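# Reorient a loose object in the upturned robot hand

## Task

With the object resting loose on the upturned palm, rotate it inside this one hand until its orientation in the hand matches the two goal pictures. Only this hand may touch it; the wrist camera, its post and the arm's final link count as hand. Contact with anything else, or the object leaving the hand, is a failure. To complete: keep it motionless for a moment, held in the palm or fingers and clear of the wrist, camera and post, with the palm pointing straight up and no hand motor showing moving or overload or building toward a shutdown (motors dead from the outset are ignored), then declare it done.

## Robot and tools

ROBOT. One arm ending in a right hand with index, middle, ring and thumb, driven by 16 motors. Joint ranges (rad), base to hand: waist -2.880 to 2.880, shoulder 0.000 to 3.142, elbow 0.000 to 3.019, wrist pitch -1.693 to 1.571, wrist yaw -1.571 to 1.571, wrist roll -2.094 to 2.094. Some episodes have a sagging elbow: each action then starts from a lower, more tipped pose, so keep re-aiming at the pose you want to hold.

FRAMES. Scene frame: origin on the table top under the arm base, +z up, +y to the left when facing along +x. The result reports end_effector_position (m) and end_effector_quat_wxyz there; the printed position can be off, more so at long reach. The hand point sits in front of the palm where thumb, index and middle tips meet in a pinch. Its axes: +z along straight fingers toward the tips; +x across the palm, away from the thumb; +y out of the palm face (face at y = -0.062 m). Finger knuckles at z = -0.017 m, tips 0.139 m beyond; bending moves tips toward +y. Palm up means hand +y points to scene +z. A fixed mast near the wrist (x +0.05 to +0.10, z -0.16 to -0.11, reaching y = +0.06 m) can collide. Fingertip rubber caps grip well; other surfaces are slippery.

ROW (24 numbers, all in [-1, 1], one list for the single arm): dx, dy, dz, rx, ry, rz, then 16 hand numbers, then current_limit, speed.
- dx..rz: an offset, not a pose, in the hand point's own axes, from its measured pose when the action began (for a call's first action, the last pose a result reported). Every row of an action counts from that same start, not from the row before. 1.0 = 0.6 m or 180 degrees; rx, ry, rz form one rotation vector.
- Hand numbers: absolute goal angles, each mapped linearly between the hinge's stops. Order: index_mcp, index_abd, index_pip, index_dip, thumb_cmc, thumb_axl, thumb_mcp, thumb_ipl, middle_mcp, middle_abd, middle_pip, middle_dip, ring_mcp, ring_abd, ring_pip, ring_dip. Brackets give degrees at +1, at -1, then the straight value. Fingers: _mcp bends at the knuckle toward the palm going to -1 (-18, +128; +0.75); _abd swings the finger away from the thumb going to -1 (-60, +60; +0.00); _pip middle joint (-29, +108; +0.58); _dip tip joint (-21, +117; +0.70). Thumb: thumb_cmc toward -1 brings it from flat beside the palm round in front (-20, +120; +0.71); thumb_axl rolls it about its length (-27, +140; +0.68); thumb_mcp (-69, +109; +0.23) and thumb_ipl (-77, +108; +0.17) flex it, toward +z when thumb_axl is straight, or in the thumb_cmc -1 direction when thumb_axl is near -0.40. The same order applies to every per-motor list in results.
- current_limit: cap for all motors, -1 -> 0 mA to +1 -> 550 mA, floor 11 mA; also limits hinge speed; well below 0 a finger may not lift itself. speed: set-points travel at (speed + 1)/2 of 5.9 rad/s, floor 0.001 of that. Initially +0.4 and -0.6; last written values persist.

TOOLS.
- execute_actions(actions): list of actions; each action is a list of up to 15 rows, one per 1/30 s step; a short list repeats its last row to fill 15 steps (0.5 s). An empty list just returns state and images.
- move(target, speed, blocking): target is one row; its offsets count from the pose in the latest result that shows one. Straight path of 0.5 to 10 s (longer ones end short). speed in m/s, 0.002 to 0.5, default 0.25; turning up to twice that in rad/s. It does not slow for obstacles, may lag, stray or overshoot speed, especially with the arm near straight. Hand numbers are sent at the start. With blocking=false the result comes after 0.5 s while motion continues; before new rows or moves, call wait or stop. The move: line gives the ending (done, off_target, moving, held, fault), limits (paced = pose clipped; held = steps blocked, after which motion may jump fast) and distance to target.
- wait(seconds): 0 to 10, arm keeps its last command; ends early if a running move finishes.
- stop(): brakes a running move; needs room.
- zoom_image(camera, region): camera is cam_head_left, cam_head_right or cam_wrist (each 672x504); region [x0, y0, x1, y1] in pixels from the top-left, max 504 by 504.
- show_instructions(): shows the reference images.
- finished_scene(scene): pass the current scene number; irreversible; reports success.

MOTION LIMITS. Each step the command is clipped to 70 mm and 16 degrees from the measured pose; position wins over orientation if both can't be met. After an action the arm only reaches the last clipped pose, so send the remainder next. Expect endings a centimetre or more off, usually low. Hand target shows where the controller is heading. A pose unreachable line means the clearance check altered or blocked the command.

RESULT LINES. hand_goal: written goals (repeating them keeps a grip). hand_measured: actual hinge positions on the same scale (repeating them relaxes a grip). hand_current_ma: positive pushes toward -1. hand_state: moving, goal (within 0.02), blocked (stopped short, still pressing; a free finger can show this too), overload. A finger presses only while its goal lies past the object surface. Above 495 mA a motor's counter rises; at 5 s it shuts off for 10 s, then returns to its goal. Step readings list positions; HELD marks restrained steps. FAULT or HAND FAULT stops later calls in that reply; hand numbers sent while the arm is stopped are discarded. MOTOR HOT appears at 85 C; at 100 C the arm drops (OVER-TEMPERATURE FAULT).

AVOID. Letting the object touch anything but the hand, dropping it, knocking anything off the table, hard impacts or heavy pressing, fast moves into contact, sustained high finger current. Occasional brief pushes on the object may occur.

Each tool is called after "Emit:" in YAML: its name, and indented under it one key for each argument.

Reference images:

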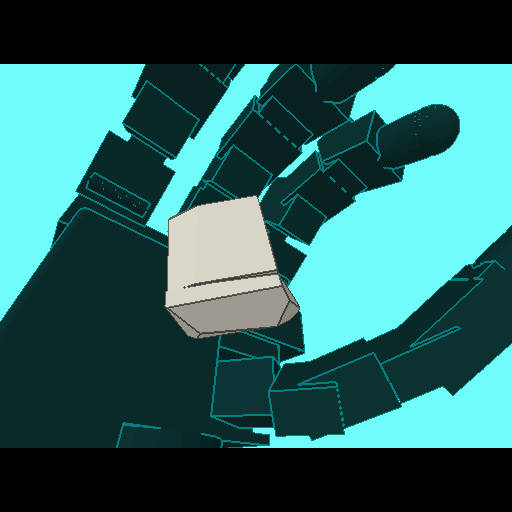

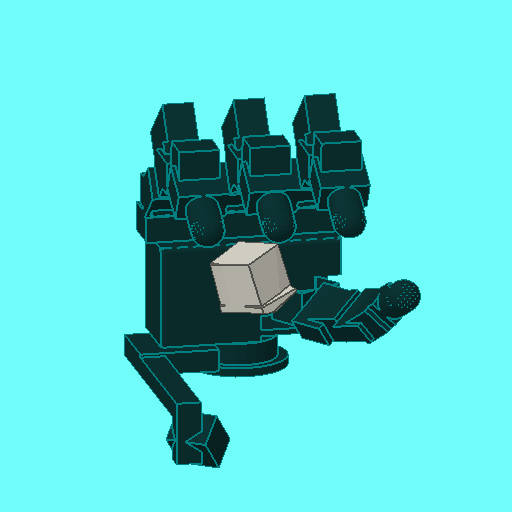

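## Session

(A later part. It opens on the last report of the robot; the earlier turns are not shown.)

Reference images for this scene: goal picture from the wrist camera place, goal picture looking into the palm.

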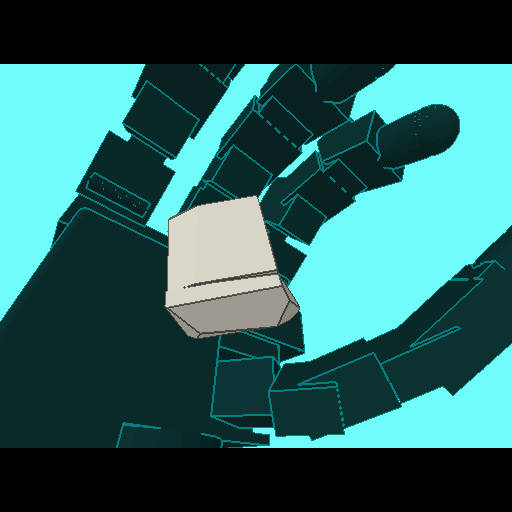

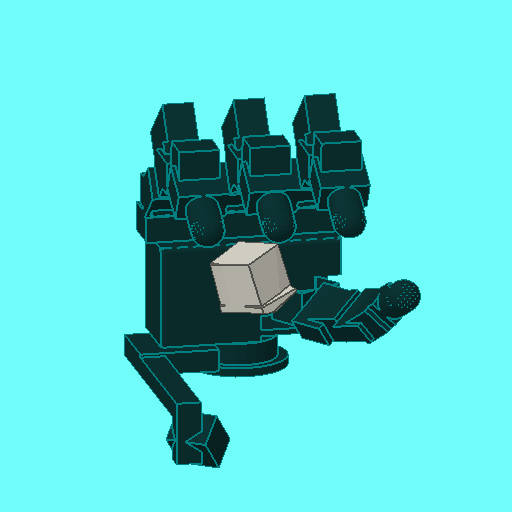

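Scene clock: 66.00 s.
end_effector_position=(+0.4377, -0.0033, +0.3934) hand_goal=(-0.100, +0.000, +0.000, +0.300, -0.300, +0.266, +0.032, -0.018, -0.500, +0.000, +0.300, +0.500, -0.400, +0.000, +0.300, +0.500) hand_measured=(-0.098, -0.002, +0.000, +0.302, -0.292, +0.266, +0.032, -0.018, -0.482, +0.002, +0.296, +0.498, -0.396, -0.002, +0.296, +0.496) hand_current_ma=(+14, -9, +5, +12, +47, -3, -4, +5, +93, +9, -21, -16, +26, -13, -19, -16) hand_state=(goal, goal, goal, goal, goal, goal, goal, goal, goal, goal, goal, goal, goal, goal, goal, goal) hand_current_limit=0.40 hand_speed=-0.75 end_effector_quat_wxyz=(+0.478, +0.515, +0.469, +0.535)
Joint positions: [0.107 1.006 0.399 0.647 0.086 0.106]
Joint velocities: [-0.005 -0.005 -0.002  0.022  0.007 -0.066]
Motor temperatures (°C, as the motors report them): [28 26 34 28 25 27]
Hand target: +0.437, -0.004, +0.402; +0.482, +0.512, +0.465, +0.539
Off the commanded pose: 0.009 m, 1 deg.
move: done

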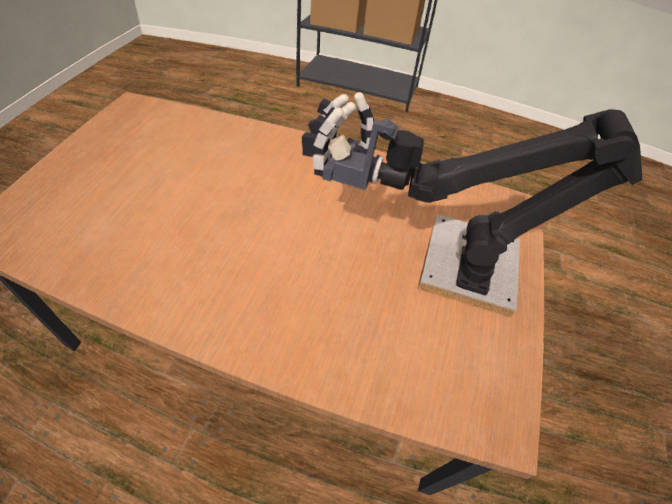

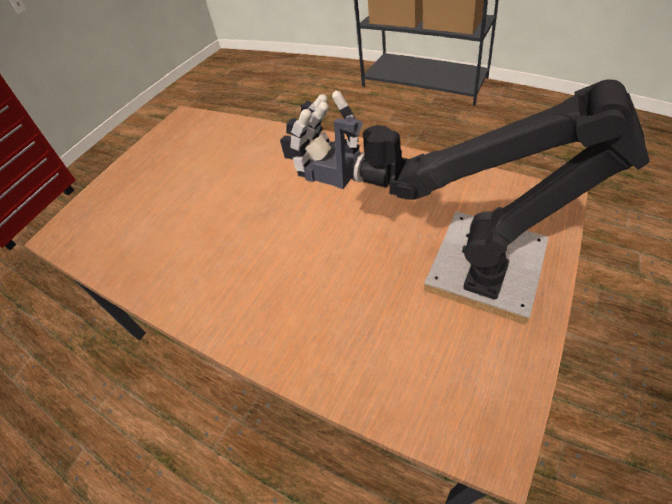

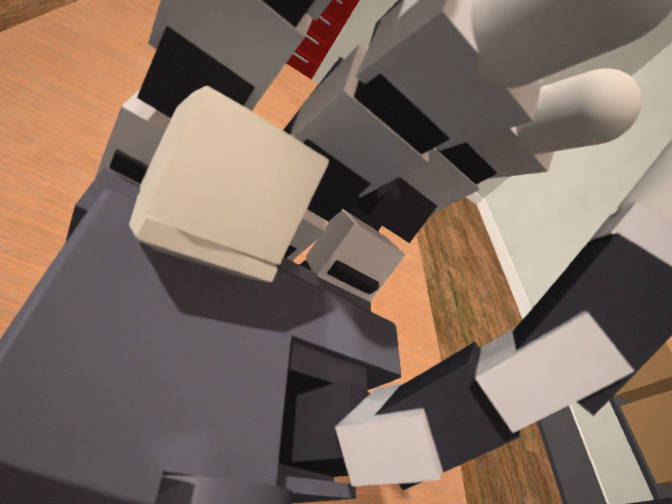

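Emit:
move:
  target: [0,0.015,0,0.02,0,0.05,-0.1,0,0,0.3,-0.3,0.266,0.032,-0.018,-0.5,0,0.3,0.5,-0.05,0,0.2,0.5,0.4,-0.8]
  speed: 0.12

Emit:
move:
  target: [0,0.02,0,-0.005,0,0,-0.1,0,0,0.3,-0.3,0.266,0.032,-0.018,0,0,0,0.3,0.3,0,-0.2,0.3,0.4,-0.8]
  speed: 0.12

Emit:
zoom_image:
  camera: "cam_head_left"
  region: [270, 80, 430, 210]

Scene clock: 67.30 s.
end_effector_position=(+0.4331, -0.0067, +0.3754) hand_goal=(-0.100, +0.000, +0.000, +0.300, -0.300, +0.266, +0.032, -0.018, -0.500, +0.000, +0.300, +0.500, -0.050, +0.000, +0.200, +0.500) hand_measured=(-0.096, -0.002, +0.000, +0.302, -0.292, +0.266, +0.032, -0.018, -0.482, +0.002, +0.296, +0.498, -0.046, -0.002, +0.202, +0.498) hand_current_ma=(+17, -9, +5, +12, +47, -3, -4, +5, +93, +12, -21, -16, +24, -9, +13, -15) hand_state=(goal, goal, goal, goal, goal, goal, goal, goal, goal, goal, goal, goal, goal, goal, goal, goal) hand_current_limit=0.40 hand_speed=-0.80 end_effector_quat_wxyz=(+0.415, +0.574, +0.458, +0.537)
Joint positions: [0.136 0.923 0.399 0.458 0.109 0.253]
Joint velocities: [ 0.005 -0.005  0.007  0.012  0.051  0.037]
Motor temperatures (°C, as the motors report them): [28 26 34 28 25 27]
Hand target: +0.436, -0.004, +0.402; +0.418, +0.565, +0.444, +0.556
Off the commanded pose: 0.027 m, 3 deg.
move: off_target

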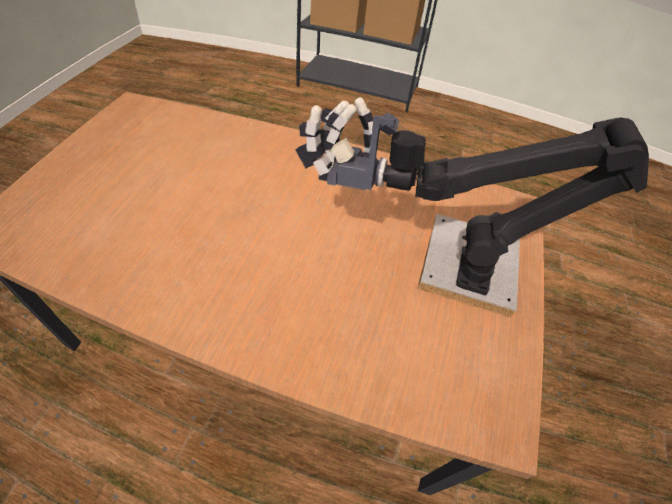

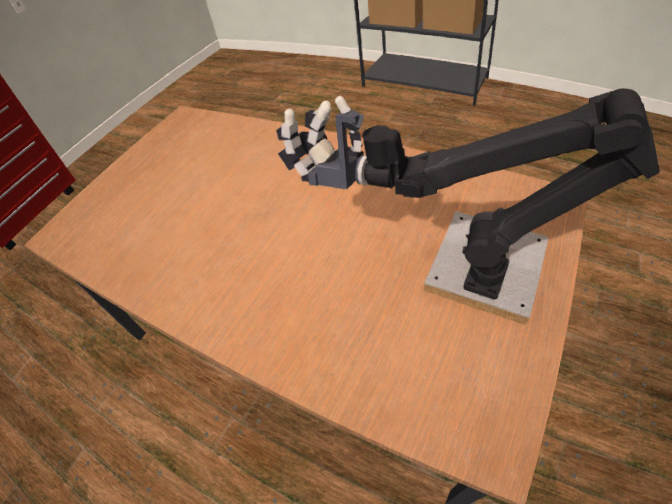

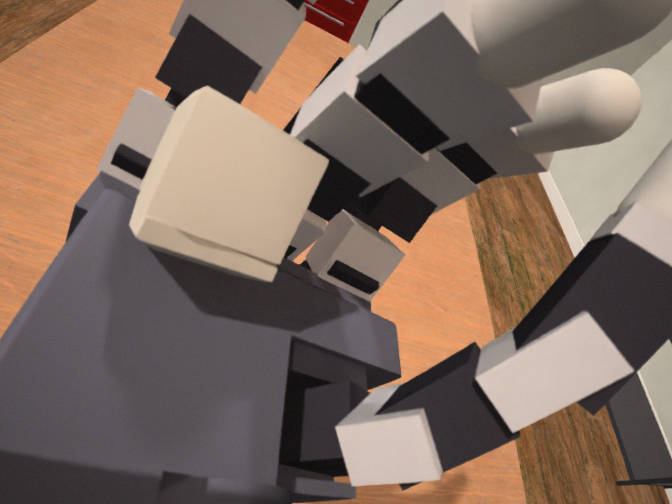

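Scene clock: 68.63 s.
end_effector_position=(+0.4335, -0.0066, +0.3743) hand_goal=(-0.100, +0.000, +0.000, +0.300, -0.300, +0.266, +0.032, -0.018, +0.000, +0.000, +0.000, +0.300, +0.300, +0.000, -0.200, +0.300) hand_measured=(-0.096, -0.002, +0.000, +0.302, -0.292, +0.266, +0.032, -0.018, +0.004, +0.002, +0.002, +0.302, +0.306, -0.002, -0.196, +0.302) hand_current_ma=(+17, -9, +5, +12, +47, -3, -4, +5, +25, +12, +12, +12, +35, -9, +20, +13) hand_state=(goal, goal, goal, goal, goal, goal, goal, goal, goal, goal, goal, goal, goal, goal, goal, goal) hand_current_limit=0.40 hand_speed=-0.80 end_effector_quat_wxyz=(+0.414, +0.574, +0.459, +0.536)
Joint positions: [0.135 0.923 0.399 0.454 0.106 0.253]
Joint velocities: [-0.005 -0.005  0.002 -0.007 -0.037 -0.022]
Motor temperatures (°C, as the motors report them): [28 26 34 28 25 27]
Hand target: +0.434, -0.010, +0.387; +0.420, +0.571, +0.453, +0.541
Off the commanded pose: 0.013 m, 1 deg.
move: off_target

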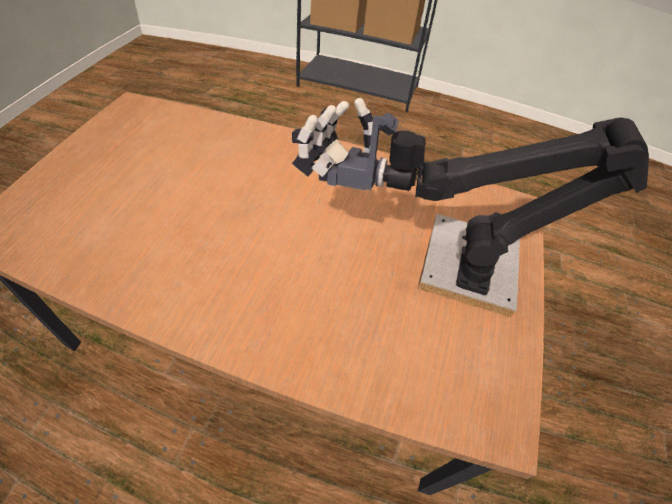

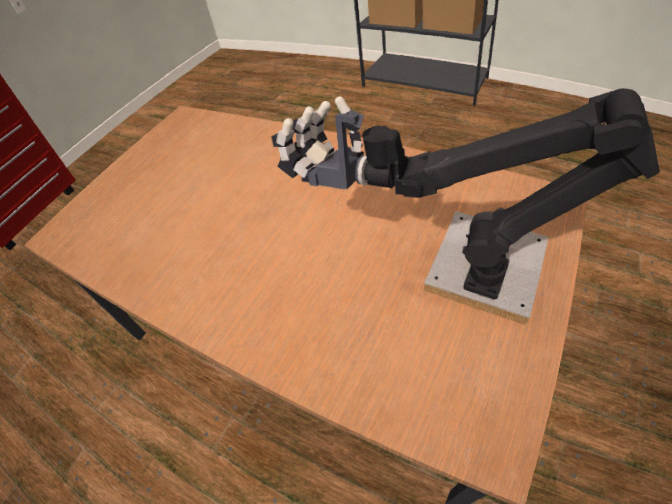

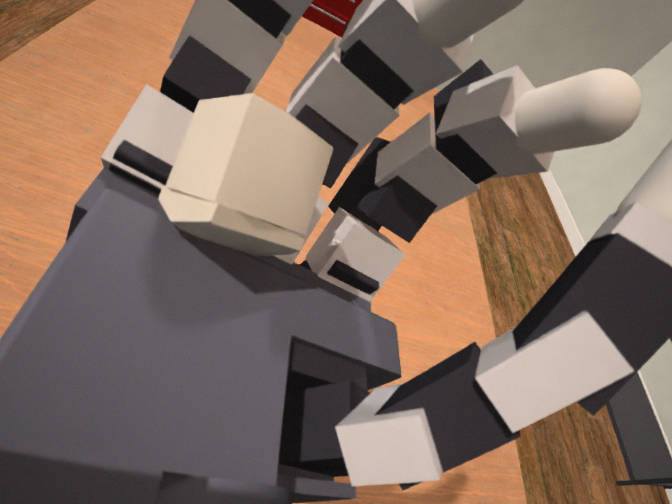

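Region (270, 80, 430, 210) of cam_head_left's 672x504 image, scaled by 3.150, with more detail than that image has; it fills the top 410 rows of this view, and the rest is white.

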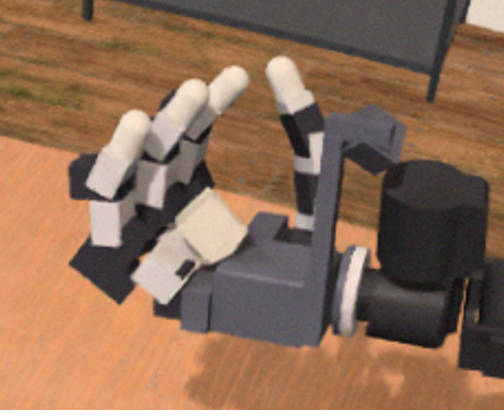

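Reverted. Push it fully out onto the palm this time.

Emit:
move:
  target: [0,0.03,0,-0.05,0,-0.03,-0.1,0,0,0.3,-0.1,0.266,0.032,-0.018,-0.75,0,0.6,0.7,-0.6,0,0.6,0.7,0.4,-0.7]
  speed: 0.12

Emit:
move:
  target: [0,0.01,0,0,0,0,-0.1,0,0,0.3,-0.1,0.266,0.032,-0.018,-0.4,0,0.5,0.7,-0.4,0,0.5,0.7,0.4,-0.7]
  speed: 0.12

Emit:
zoom_image:
  camera: "cam_head_left"
  region: [270, 80, 430, 210]

Scene clock: 70.43 s.
end_effector_position=(+0.4371, -0.0082, +0.3912) hand_goal=(-0.100, +0.000, +0.000, +0.300, -0.100, +0.266, +0.032, -0.018, -0.750, +0.000, +0.600, +0.700, -0.600, +0.000, +0.600, +0.700) hand_measured=(-0.096, -0.002, +0.000, +0.302, -0.096, +0.266, +0.032, -0.018, -0.586, +0.014, +0.602, +0.698, -0.598, -0.002, +0.598, +0.698) hand_current_ma=(+18, -9, +5, +12, +27, -3, -4, +5, +385, +64, +13, -14, +9, -9, -13, -14) hand_state=(goal, goal, goal, goal, goal, goal, goal, goal, blocked, goal, goal, goal, goal, goal, goal, goal) hand_current_limit=0.40 hand_speed=-0.70 end_effector_quat_wxyz=(+0.474, +0.524, +0.444, +0.551)
Joint positions: [0.114 1.037 0.392 0.713 0.109 0.156]
Joint velocities: [-0.015 -0.015 -0.007 -0.012 -0.051  0.051]
Motor temperatures (°C, as the motors report them): [28 26 34 28 25 27]
Hand target: +0.435, -0.011, +0.392; +0.482, +0.519, +0.442, +0.551
Off the commanded pose: 0.003 m, 1 deg.
move: done

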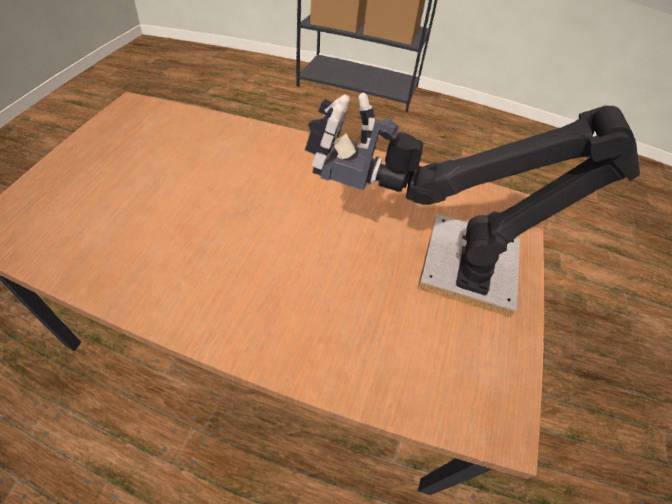

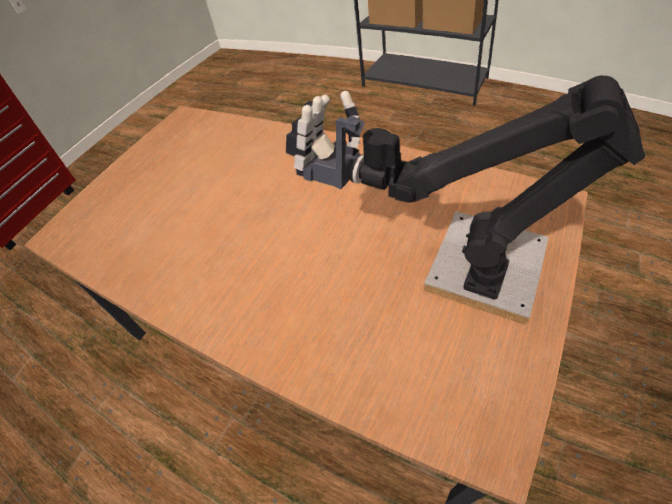

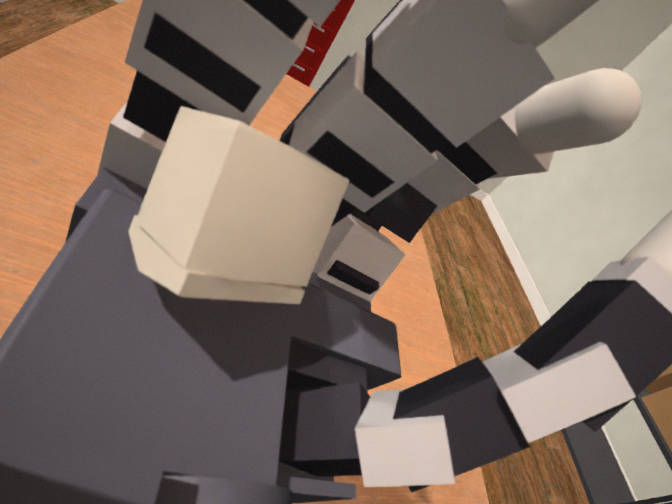

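Scene clock: 71.13 s.
end_effector_position=(+0.4375, -0.0080, +0.3894) hand_goal=(-0.100, +0.000, +0.000, +0.300, -0.100, +0.266, +0.032, -0.018, -0.400, +0.000, +0.500, +0.700, -0.400, +0.000, +0.500, +0.700) hand_measured=(-0.096, -0.002, +0.000, +0.302, -0.094, +0.266, +0.032, -0.018, -0.400, +0.004, +0.502, +0.698, -0.400, -0.002, +0.502, +0.698) hand_current_ma=(+18, -8, +5, +12, +32, -2, -4, +5, -3, +21, +14, -14, -3, -9, +14, -14) hand_state=(goal, goal, goal, goal, goal, goal, goal, goal, goal, goal, goal, goal, goal, goal, goal, goal) hand_current_limit=0.40 hand_speed=-0.70 end_effector_quat_wxyz=(+0.471, +0.526, +0.448, +0.548)
Joint positions: [0.114 1.031 0.392 0.697 0.107 0.156]
Joint velocities: [-0.005 -0.005  0.007  0.002 -0.022 -0.037]
Motor temperatures (°C, as the motors report them): [28 26 34 28 25 27]
Hand target: +0.437, -0.009, +0.397; +0.474, +0.524, +0.444, +0.551
Off the commanded pose: 0.008 m, 1 deg.
move: done

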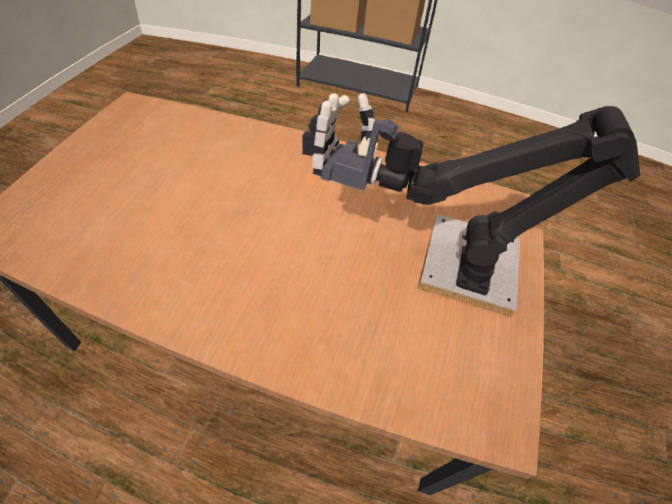

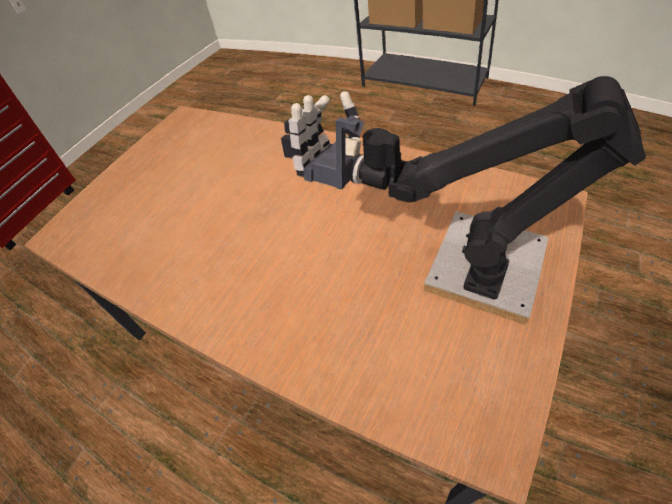

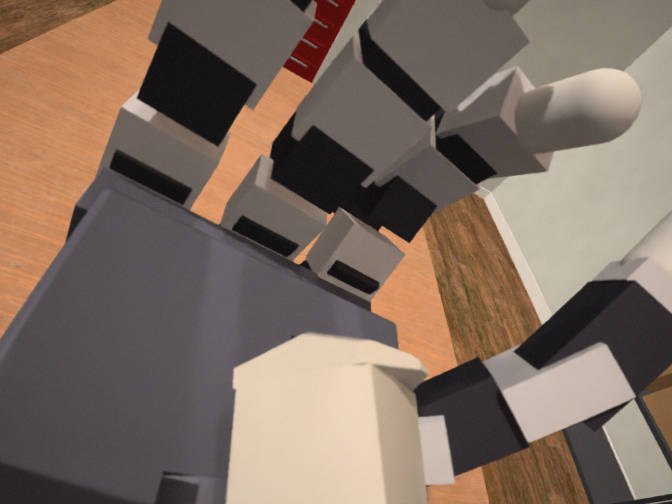

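Region (270, 80, 430, 210) of cam_head_left's 672x504 image, scaled by 3.150, with more detail than that image has; it fills the top 410 rows of this view, and the rest is white.

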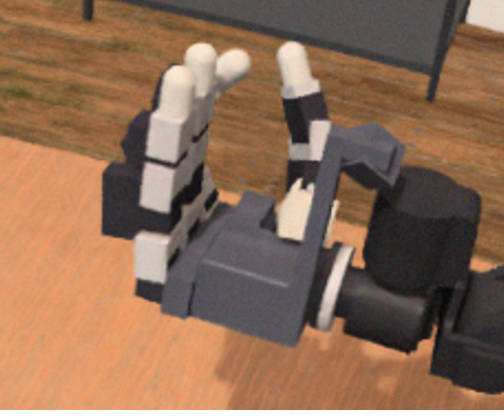

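Emit:
move:
  target: [0,0.0,0,0.11,0,-0.05,0,0,0,0.3,-0.3,0.266,0.032,-0.018,0,0,0,0.3,0,0,0,0.3,0.4,-0.8]
  speed: 0.12

Emit:
zoom_image:
  camera: "cam_head_left"
  region: [270, 100, 430, 230]

Scene clock: 73.20 s.
end_effector_position=(+0.4262, -0.0066, +0.3398) hand_goal=(+0.000, +0.000, +0.000, +0.300, -0.300, +0.266, +0.032, -0.018, +0.000, +0.000, +0.000, +0.300, +0.000, +0.000, +0.000, +0.300) hand_measured=(+0.008, -0.002, +0.000, +0.302, -0.292, +0.266, +0.032, -0.018, +0.008, +0.004, +0.004, +0.302, +0.008, -0.002, +0.004, +0.302) hand_current_ma=(+41, -8, +5, +12, +47, -2, -4, +5, +38, +15, +22, +13, +38, -9, +20, +13) hand_state=(goal, goal, goal, goal, goal, goal, goal, goal, goal, goal, goal, goal, goal, goal, goal, goal) hand_current_limit=0.40 hand_speed=-0.80 end_effector_quat_wxyz=(+0.392, +0.578, +0.590, +0.406)
Joint positions: [ 0.056  0.785  0.434 -0.009  0.015  0.019]
Joint velocities: [-0.015 -0.005 -0.007 -0.042  0.007  0.007]
Motor temperatures (°C, as the motors report them): [28 26 34 28 25 27]
Hand target: +0.434, -0.008, +0.388; +0.417, +0.561, +0.576, +0.424
Off the commanded pose: 0.051 m, 4 deg.
move: off_target

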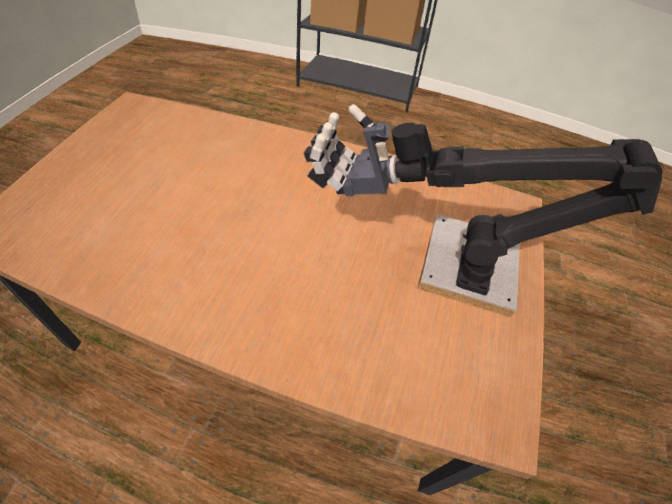

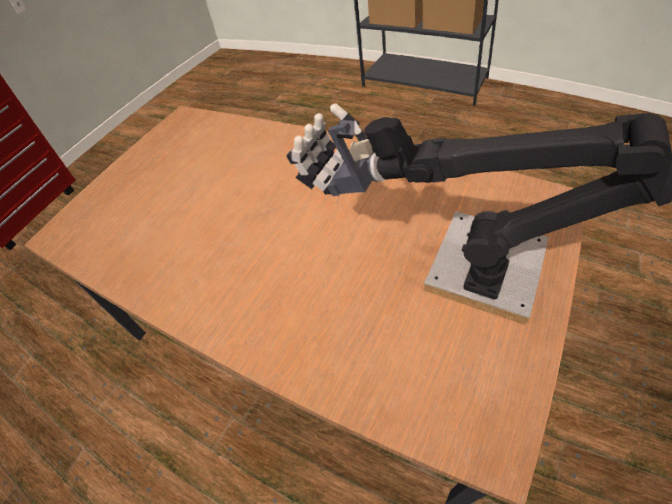

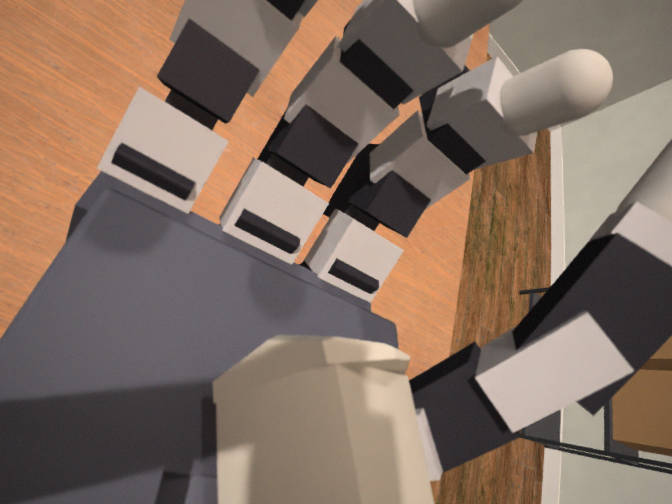

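Region (270, 100, 430, 230) of cam_head_left's 672x504 image, scaled by 3.150, with more detail than that image has; it fills the top 410 rows of this view, and the rest is white.

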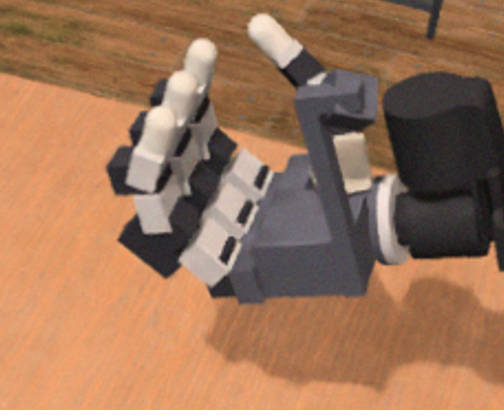

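Emit:
move:
  target: [0,0.04,-0.03,0.09,0,0,-0.3,0,0.2,0.3,-0.2,0.266,0.032,-0.018,-0.3,0,0.2,0.3,-0.3,0,0.2,0.3,0.4,-0.7]
  speed: 0.1

Emit:
zoom_image:
  camera: "cam_head_left"
  region: [280, 100, 440, 230]

Scene clock: 75.13 s.
end_effector_position=(+0.4067, -0.0060, +0.3212) hand_goal=(-0.300, +0.000, +0.200, +0.300, -0.200, +0.266, +0.032, -0.018, -0.300, +0.000, +0.200, +0.300, -0.300, +0.000, +0.200, +0.300) hand_measured=(-0.278, -0.002, +0.198, +0.302, -0.198, +0.266, +0.030, -0.018, -0.280, +0.002, +0.198, +0.302, -0.280, -0.002, +0.198, +0.302) hand_current_ma=(+114, -8, -6, +12, +7, -2, -9, +5, +110, +13, -6, +13, +103, -9, -6, +13) hand_state=(blocked, goal, goal, goal, goal, goal, goal, goal, blocked, goal, goal, goal, goal, goal, goal, goal) hand_current_limit=0.40 hand_speed=-0.70 end_effector_quat_wxyz=(+0.286, +0.636, +0.653, +0.296)
Joint positions: [ 0.056  0.716  0.599 -0.594  0.007  0.017]
Joint velocities: [-0.015 -0.015 -0.002 -0.007 -0.095 -0.007]
Motor temperatures (°C, as the motors report them): [28 26 35 28 25 27]
Hand target: +0.415, -0.007, +0.368; +0.308, +0.626, +0.642, +0.318
Off the commanded pose: 0.049 m, 4 deg.
move: off_target

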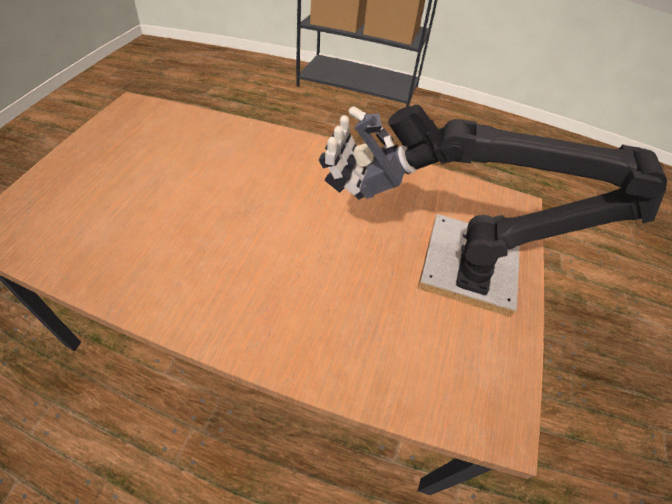

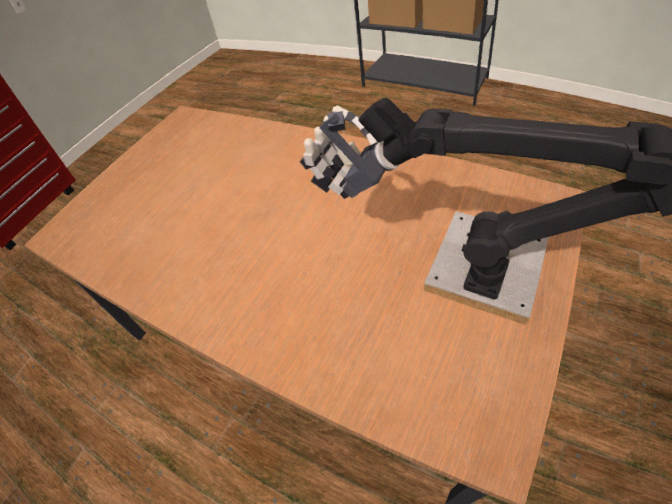

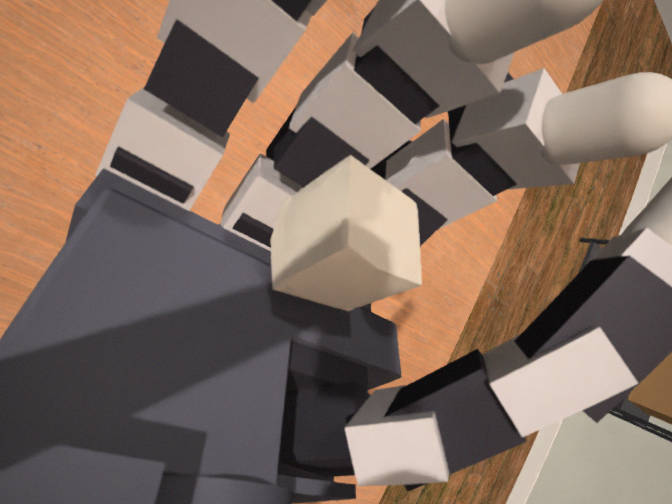

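Region (280, 100, 440, 230) of cam_head_left's 672x504 image, scaled by 3.150, with more detail than that image has; it fills the top 410 rows of this view, and the rest is white.

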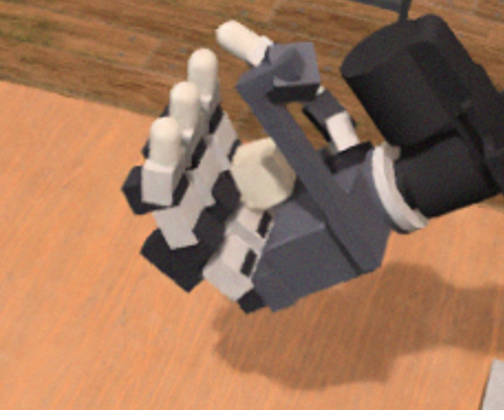

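Emit:
move:
  target: [0,0.12,-0.04,-0.15,0,-0.02,0.55,0,-0.4,0.2,-0.2,0.266,0.032,-0.018,0.55,0,-0.4,0.2,0.55,0,-0.4,0.2,0.4,-0.7]
  speed: 0.12

Emit:
zoom_image:
  camera: "cam_head_left"
  region: [280, 80, 440, 210]

Emit:
zoom_image:
  camera: "cam_wrist"
  region: [200, 50, 500, 350]

Scene clock: 77.67 s.
end_effector_position=(+0.4362, -0.0037, +0.3905) hand_goal=(+0.550, +0.000, -0.400, +0.200, -0.200, +0.266, +0.032, -0.018, +0.550, +0.000, -0.400, +0.200, +0.550, +0.000, -0.400, +0.200) hand_measured=(+0.560, -0.002, -0.396, +0.202, -0.198, +0.266, +0.030, -0.018, +0.560, +0.002, -0.394, +0.202, +0.558, -0.002, -0.394, +0.202) hand_current_ma=(+53, -8, +27, +15, +7, -2, -9, +5, +53, +12, +30, +13, +47, -9, +28, +14) hand_state=(goal, goal, goal, goal, goal, goal, goal, goal, goal, goal, goal, goal, goal, goal, goal, goal) hand_current_limit=0.40 hand_speed=-0.70 end_effector_quat_wxyz=(+0.426, +0.539, +0.585, +0.431)
Joint positions: [ 0.034  0.792  0.5    0.035 -0.025 -0.035]
Joint velocities: [ 0.005  0.005  0.007 -0.002 -0.022  0.051]
Motor temperatures (°C, as the motors report them): [28 26 35 28 25 27]
Hand target: +0.436, -0.006, +0.391; +0.434, +0.534, +0.583, +0.432
Off the commanded pose: 0.002 m, 1 deg.
move: done

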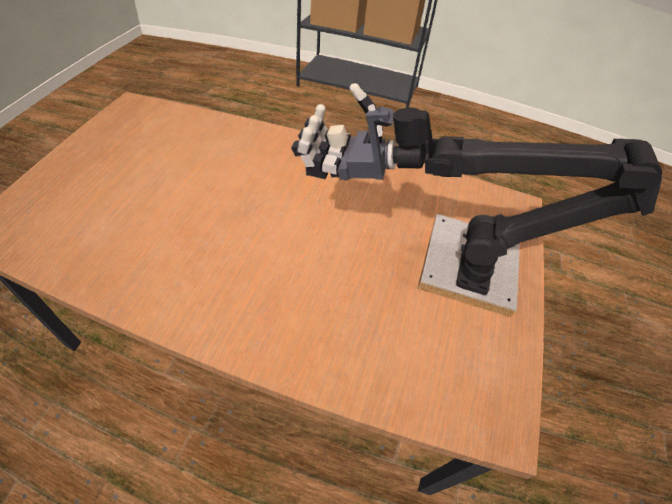

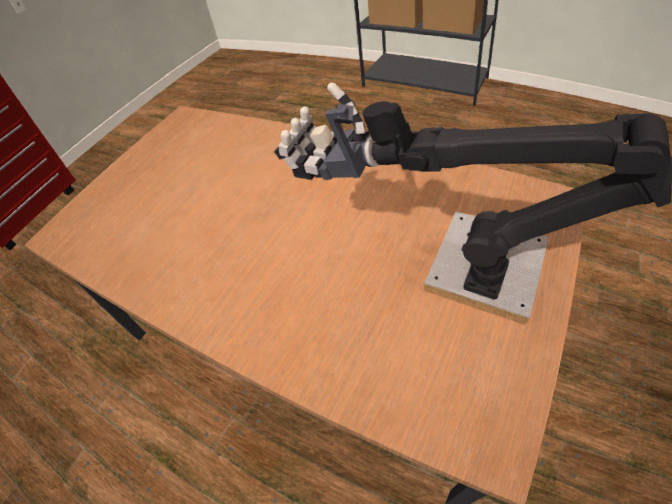

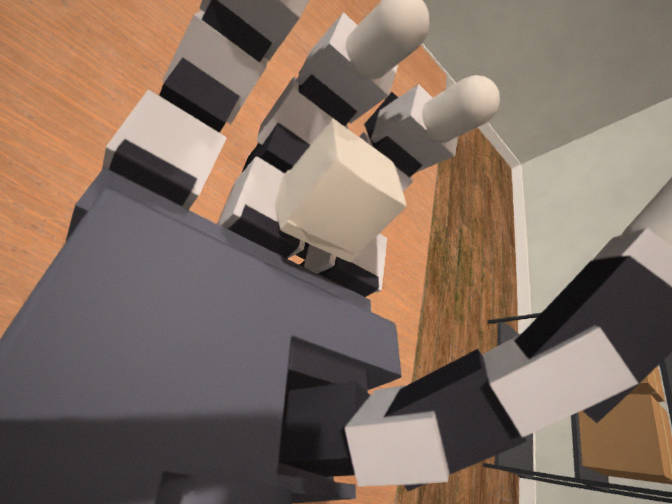

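Region (280, 80, 440, 210) of cam_head_left's 672x504 image, scaled by 3.150, with more detail than that image has; it fills the top 410 rows of this view, and the rest is white.

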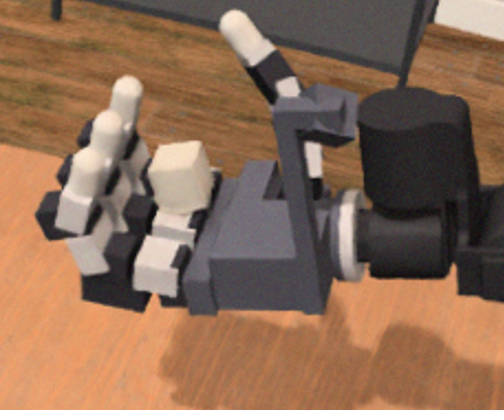

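Region (200, 50, 500, 350) of cam_wrist's 672x504 image, scaled by 1.680, with more detail than that image has.

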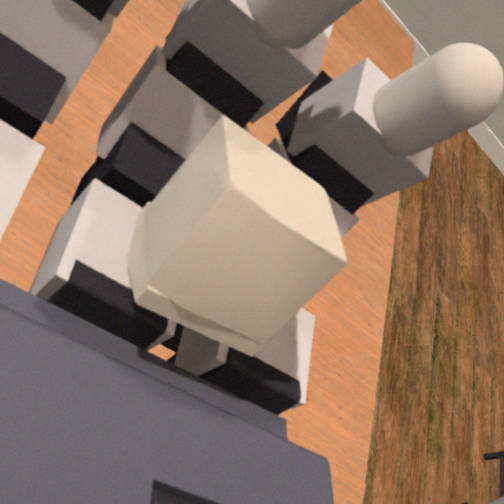

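Emit:
move:
  target: [0,0,0,0.08,0,0,0.85,0,-0.6,0.3,-0.2,0.266,0.032,-0.018,0.85,0,-0.6,0.3,0.75,0,-0.4,0.2,0.4,-0.85]
  speed: 0.1

Emit:
zoom_image:
  camera: "cam_head_left"
  region: [280, 100, 440, 230]

Scene clock: 80.30 s.
end_effector_position=(+0.4255, -0.0060, +0.3395) hand_goal=(+0.850, +0.000, -0.600, +0.300, -0.200, +0.266, +0.032, -0.018, +0.850, +0.000, -0.600, +0.300, +0.750, +0.000, -0.400, +0.200) hand_measured=(+0.860, -0.002, -0.594, +0.298, -0.198, +0.266, +0.030, -0.018, +0.860, +0.002, -0.592, +0.298, +0.758, -0.002, -0.394, +0.202) hand_current_ma=(+50, -8, +34, -14, +7, -2, -9, +5, +54, +7, +41, -12, +45, -9, +27, +14) hand_state=(goal, goal, goal, goal, goal, goal, goal, goal, goal, goal, goal, goal, goal, goal, goal, goal) hand_current_limit=0.40 hand_speed=-0.85 end_effector_quat_wxyz=(+0.331, +0.602, +0.646, +0.332)
Joint positions: [ 0.034  0.751  0.575 -0.406 -0.014 -0.036]
Joint velocities: [-0.015 -0.005  0.002 -0.022 -0.037 -0.007]
Motor temperatures (°C, as the motors report them): [28 26 35 28 25 27]
Hand target: +0.433, -0.004, +0.390; +0.356, +0.587, +0.635, +0.354
Off the commanded pose: 0.052 m, 4 deg.
move: off_target

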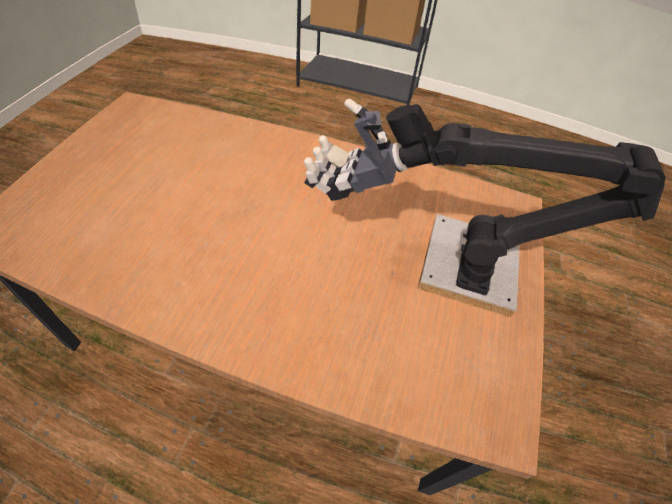

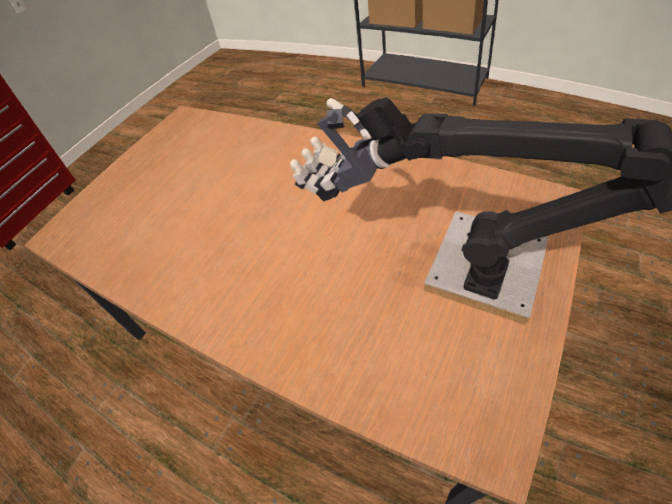

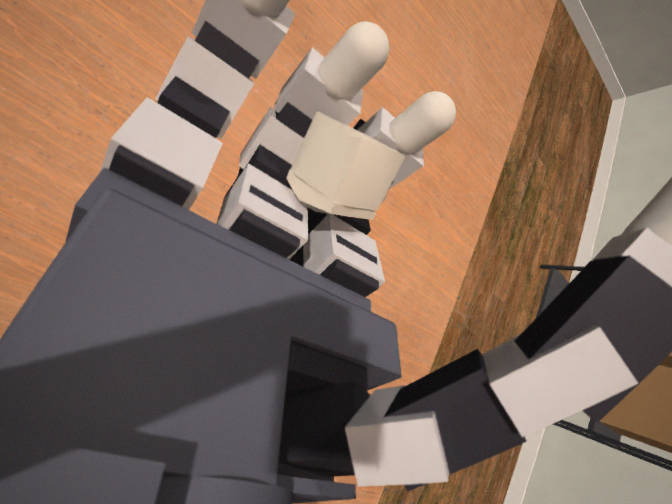

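Region (280, 100, 440, 230) of cam_head_left's 672x504 image, scaled by 3.150, with more detail than that image has; it fills the top 410 rows of this view, and the rest is white.

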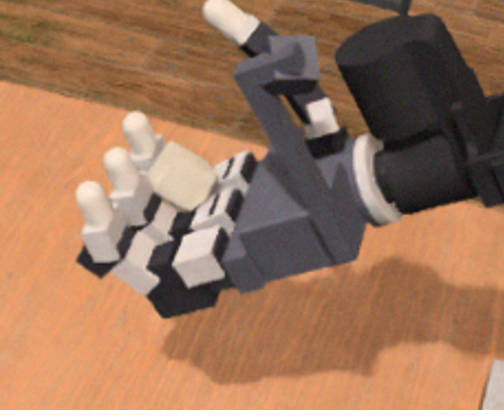

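Emit:
move:
  target: [0,0.1,-0.04,-0.1,0,-0.05,0.75,-0.1,0.1,-0.1,-0.2,0.266,0.032,-0.018,0.85,0,0.3,-0.3,0.7,0,0,-0.2,0.4,-0.75]
  speed: 0.1

Emit:
zoom_image:
  camera: "cam_head_left"
  region: [270, 80, 430, 210]

Emit:
zoom_image:
  camera: "cam_wrist"
  region: [200, 0, 500, 300]

Scene clock: 82.53 s.
end_effector_position=(+0.4385, -0.0021, +0.4021) hand_goal=(+0.750, -0.100, +0.100, -0.100, -0.200, +0.266, +0.032, -0.018, +0.850, +0.000, +0.300, -0.300, +0.700, +0.000, +0.000, -0.200) hand_measured=(+0.774, -0.098, +0.100, -0.096, -0.198, +0.266, +0.030, -0.018, +0.864, +0.002, +0.302, -0.296, +0.724, -0.002, +0.000, -0.198) hand_current_ma=(+133, +12, +1, +17, +7, -2, -9, +5, +75, +5, +10, +18, +124, -9, +1, +15) hand_state=(blocked, goal, goal, goal, goal, goal, goal, goal, goal, goal, goal, goal, blocked, goal, goal, goal) hand_current_limit=0.40 hand_speed=-0.75 end_effector_quat_wxyz=(+0.436, +0.499, +0.631, +0.403)
Joint positions: [-0.027  0.781  0.544 -0.051 -0.111 -0.184]
Joint velocities: [-0.015 -0.015 -0.002 -0.007  0.051 -0.022]
Motor temperatures (°C, as the motors report them): [28 26 35 28 25 27]
Hand target: +0.439, -0.004, +0.402; +0.445, +0.493, +0.630, +0.403
Off the commanded pose: 0.002 m, 1 deg.
move: done

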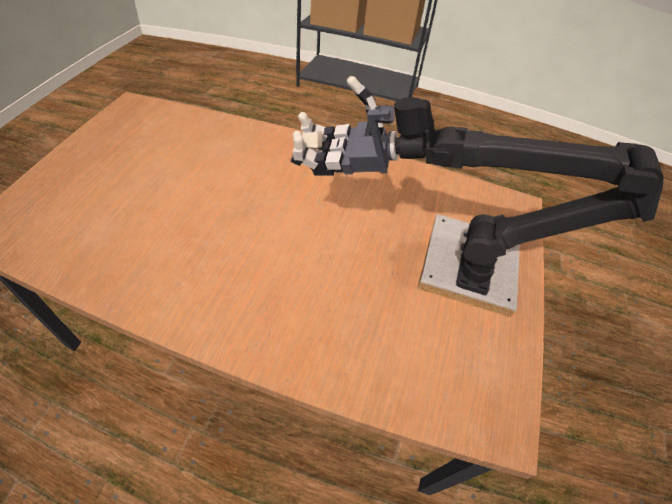

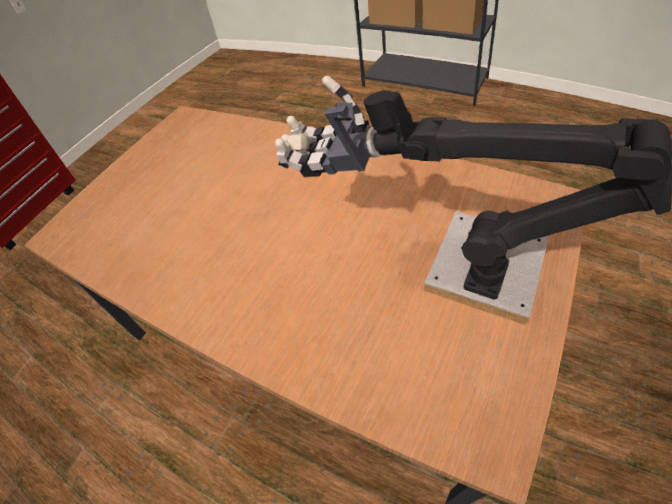

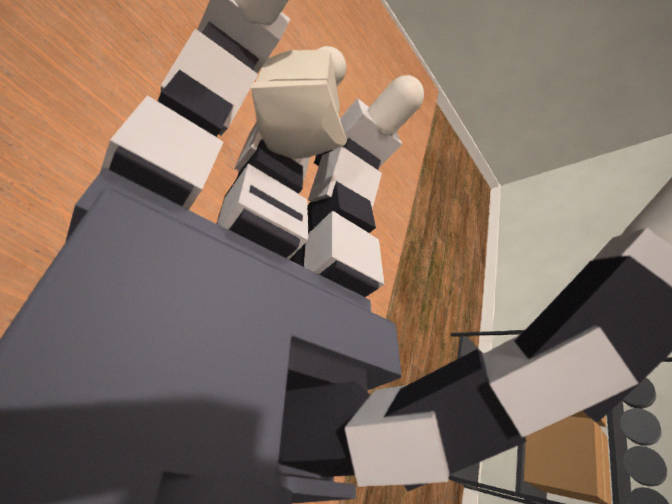

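Region (270, 80, 430, 210) of cam_head_left's 672x504 image, scaled by 3.150, with more detail than that image has; it fills the top 410 rows of this view, and the rest is white.

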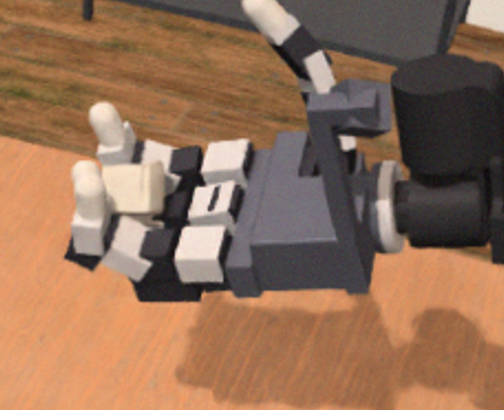

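Region (200, 0, 500, 300) of cam_wrist's 672x504 image, scaled by 1.680, with more detail than that image has.

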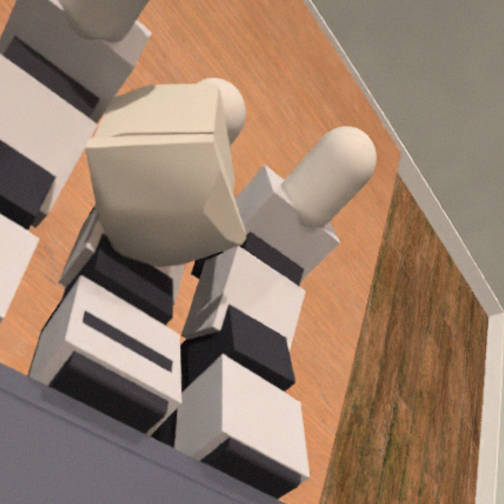

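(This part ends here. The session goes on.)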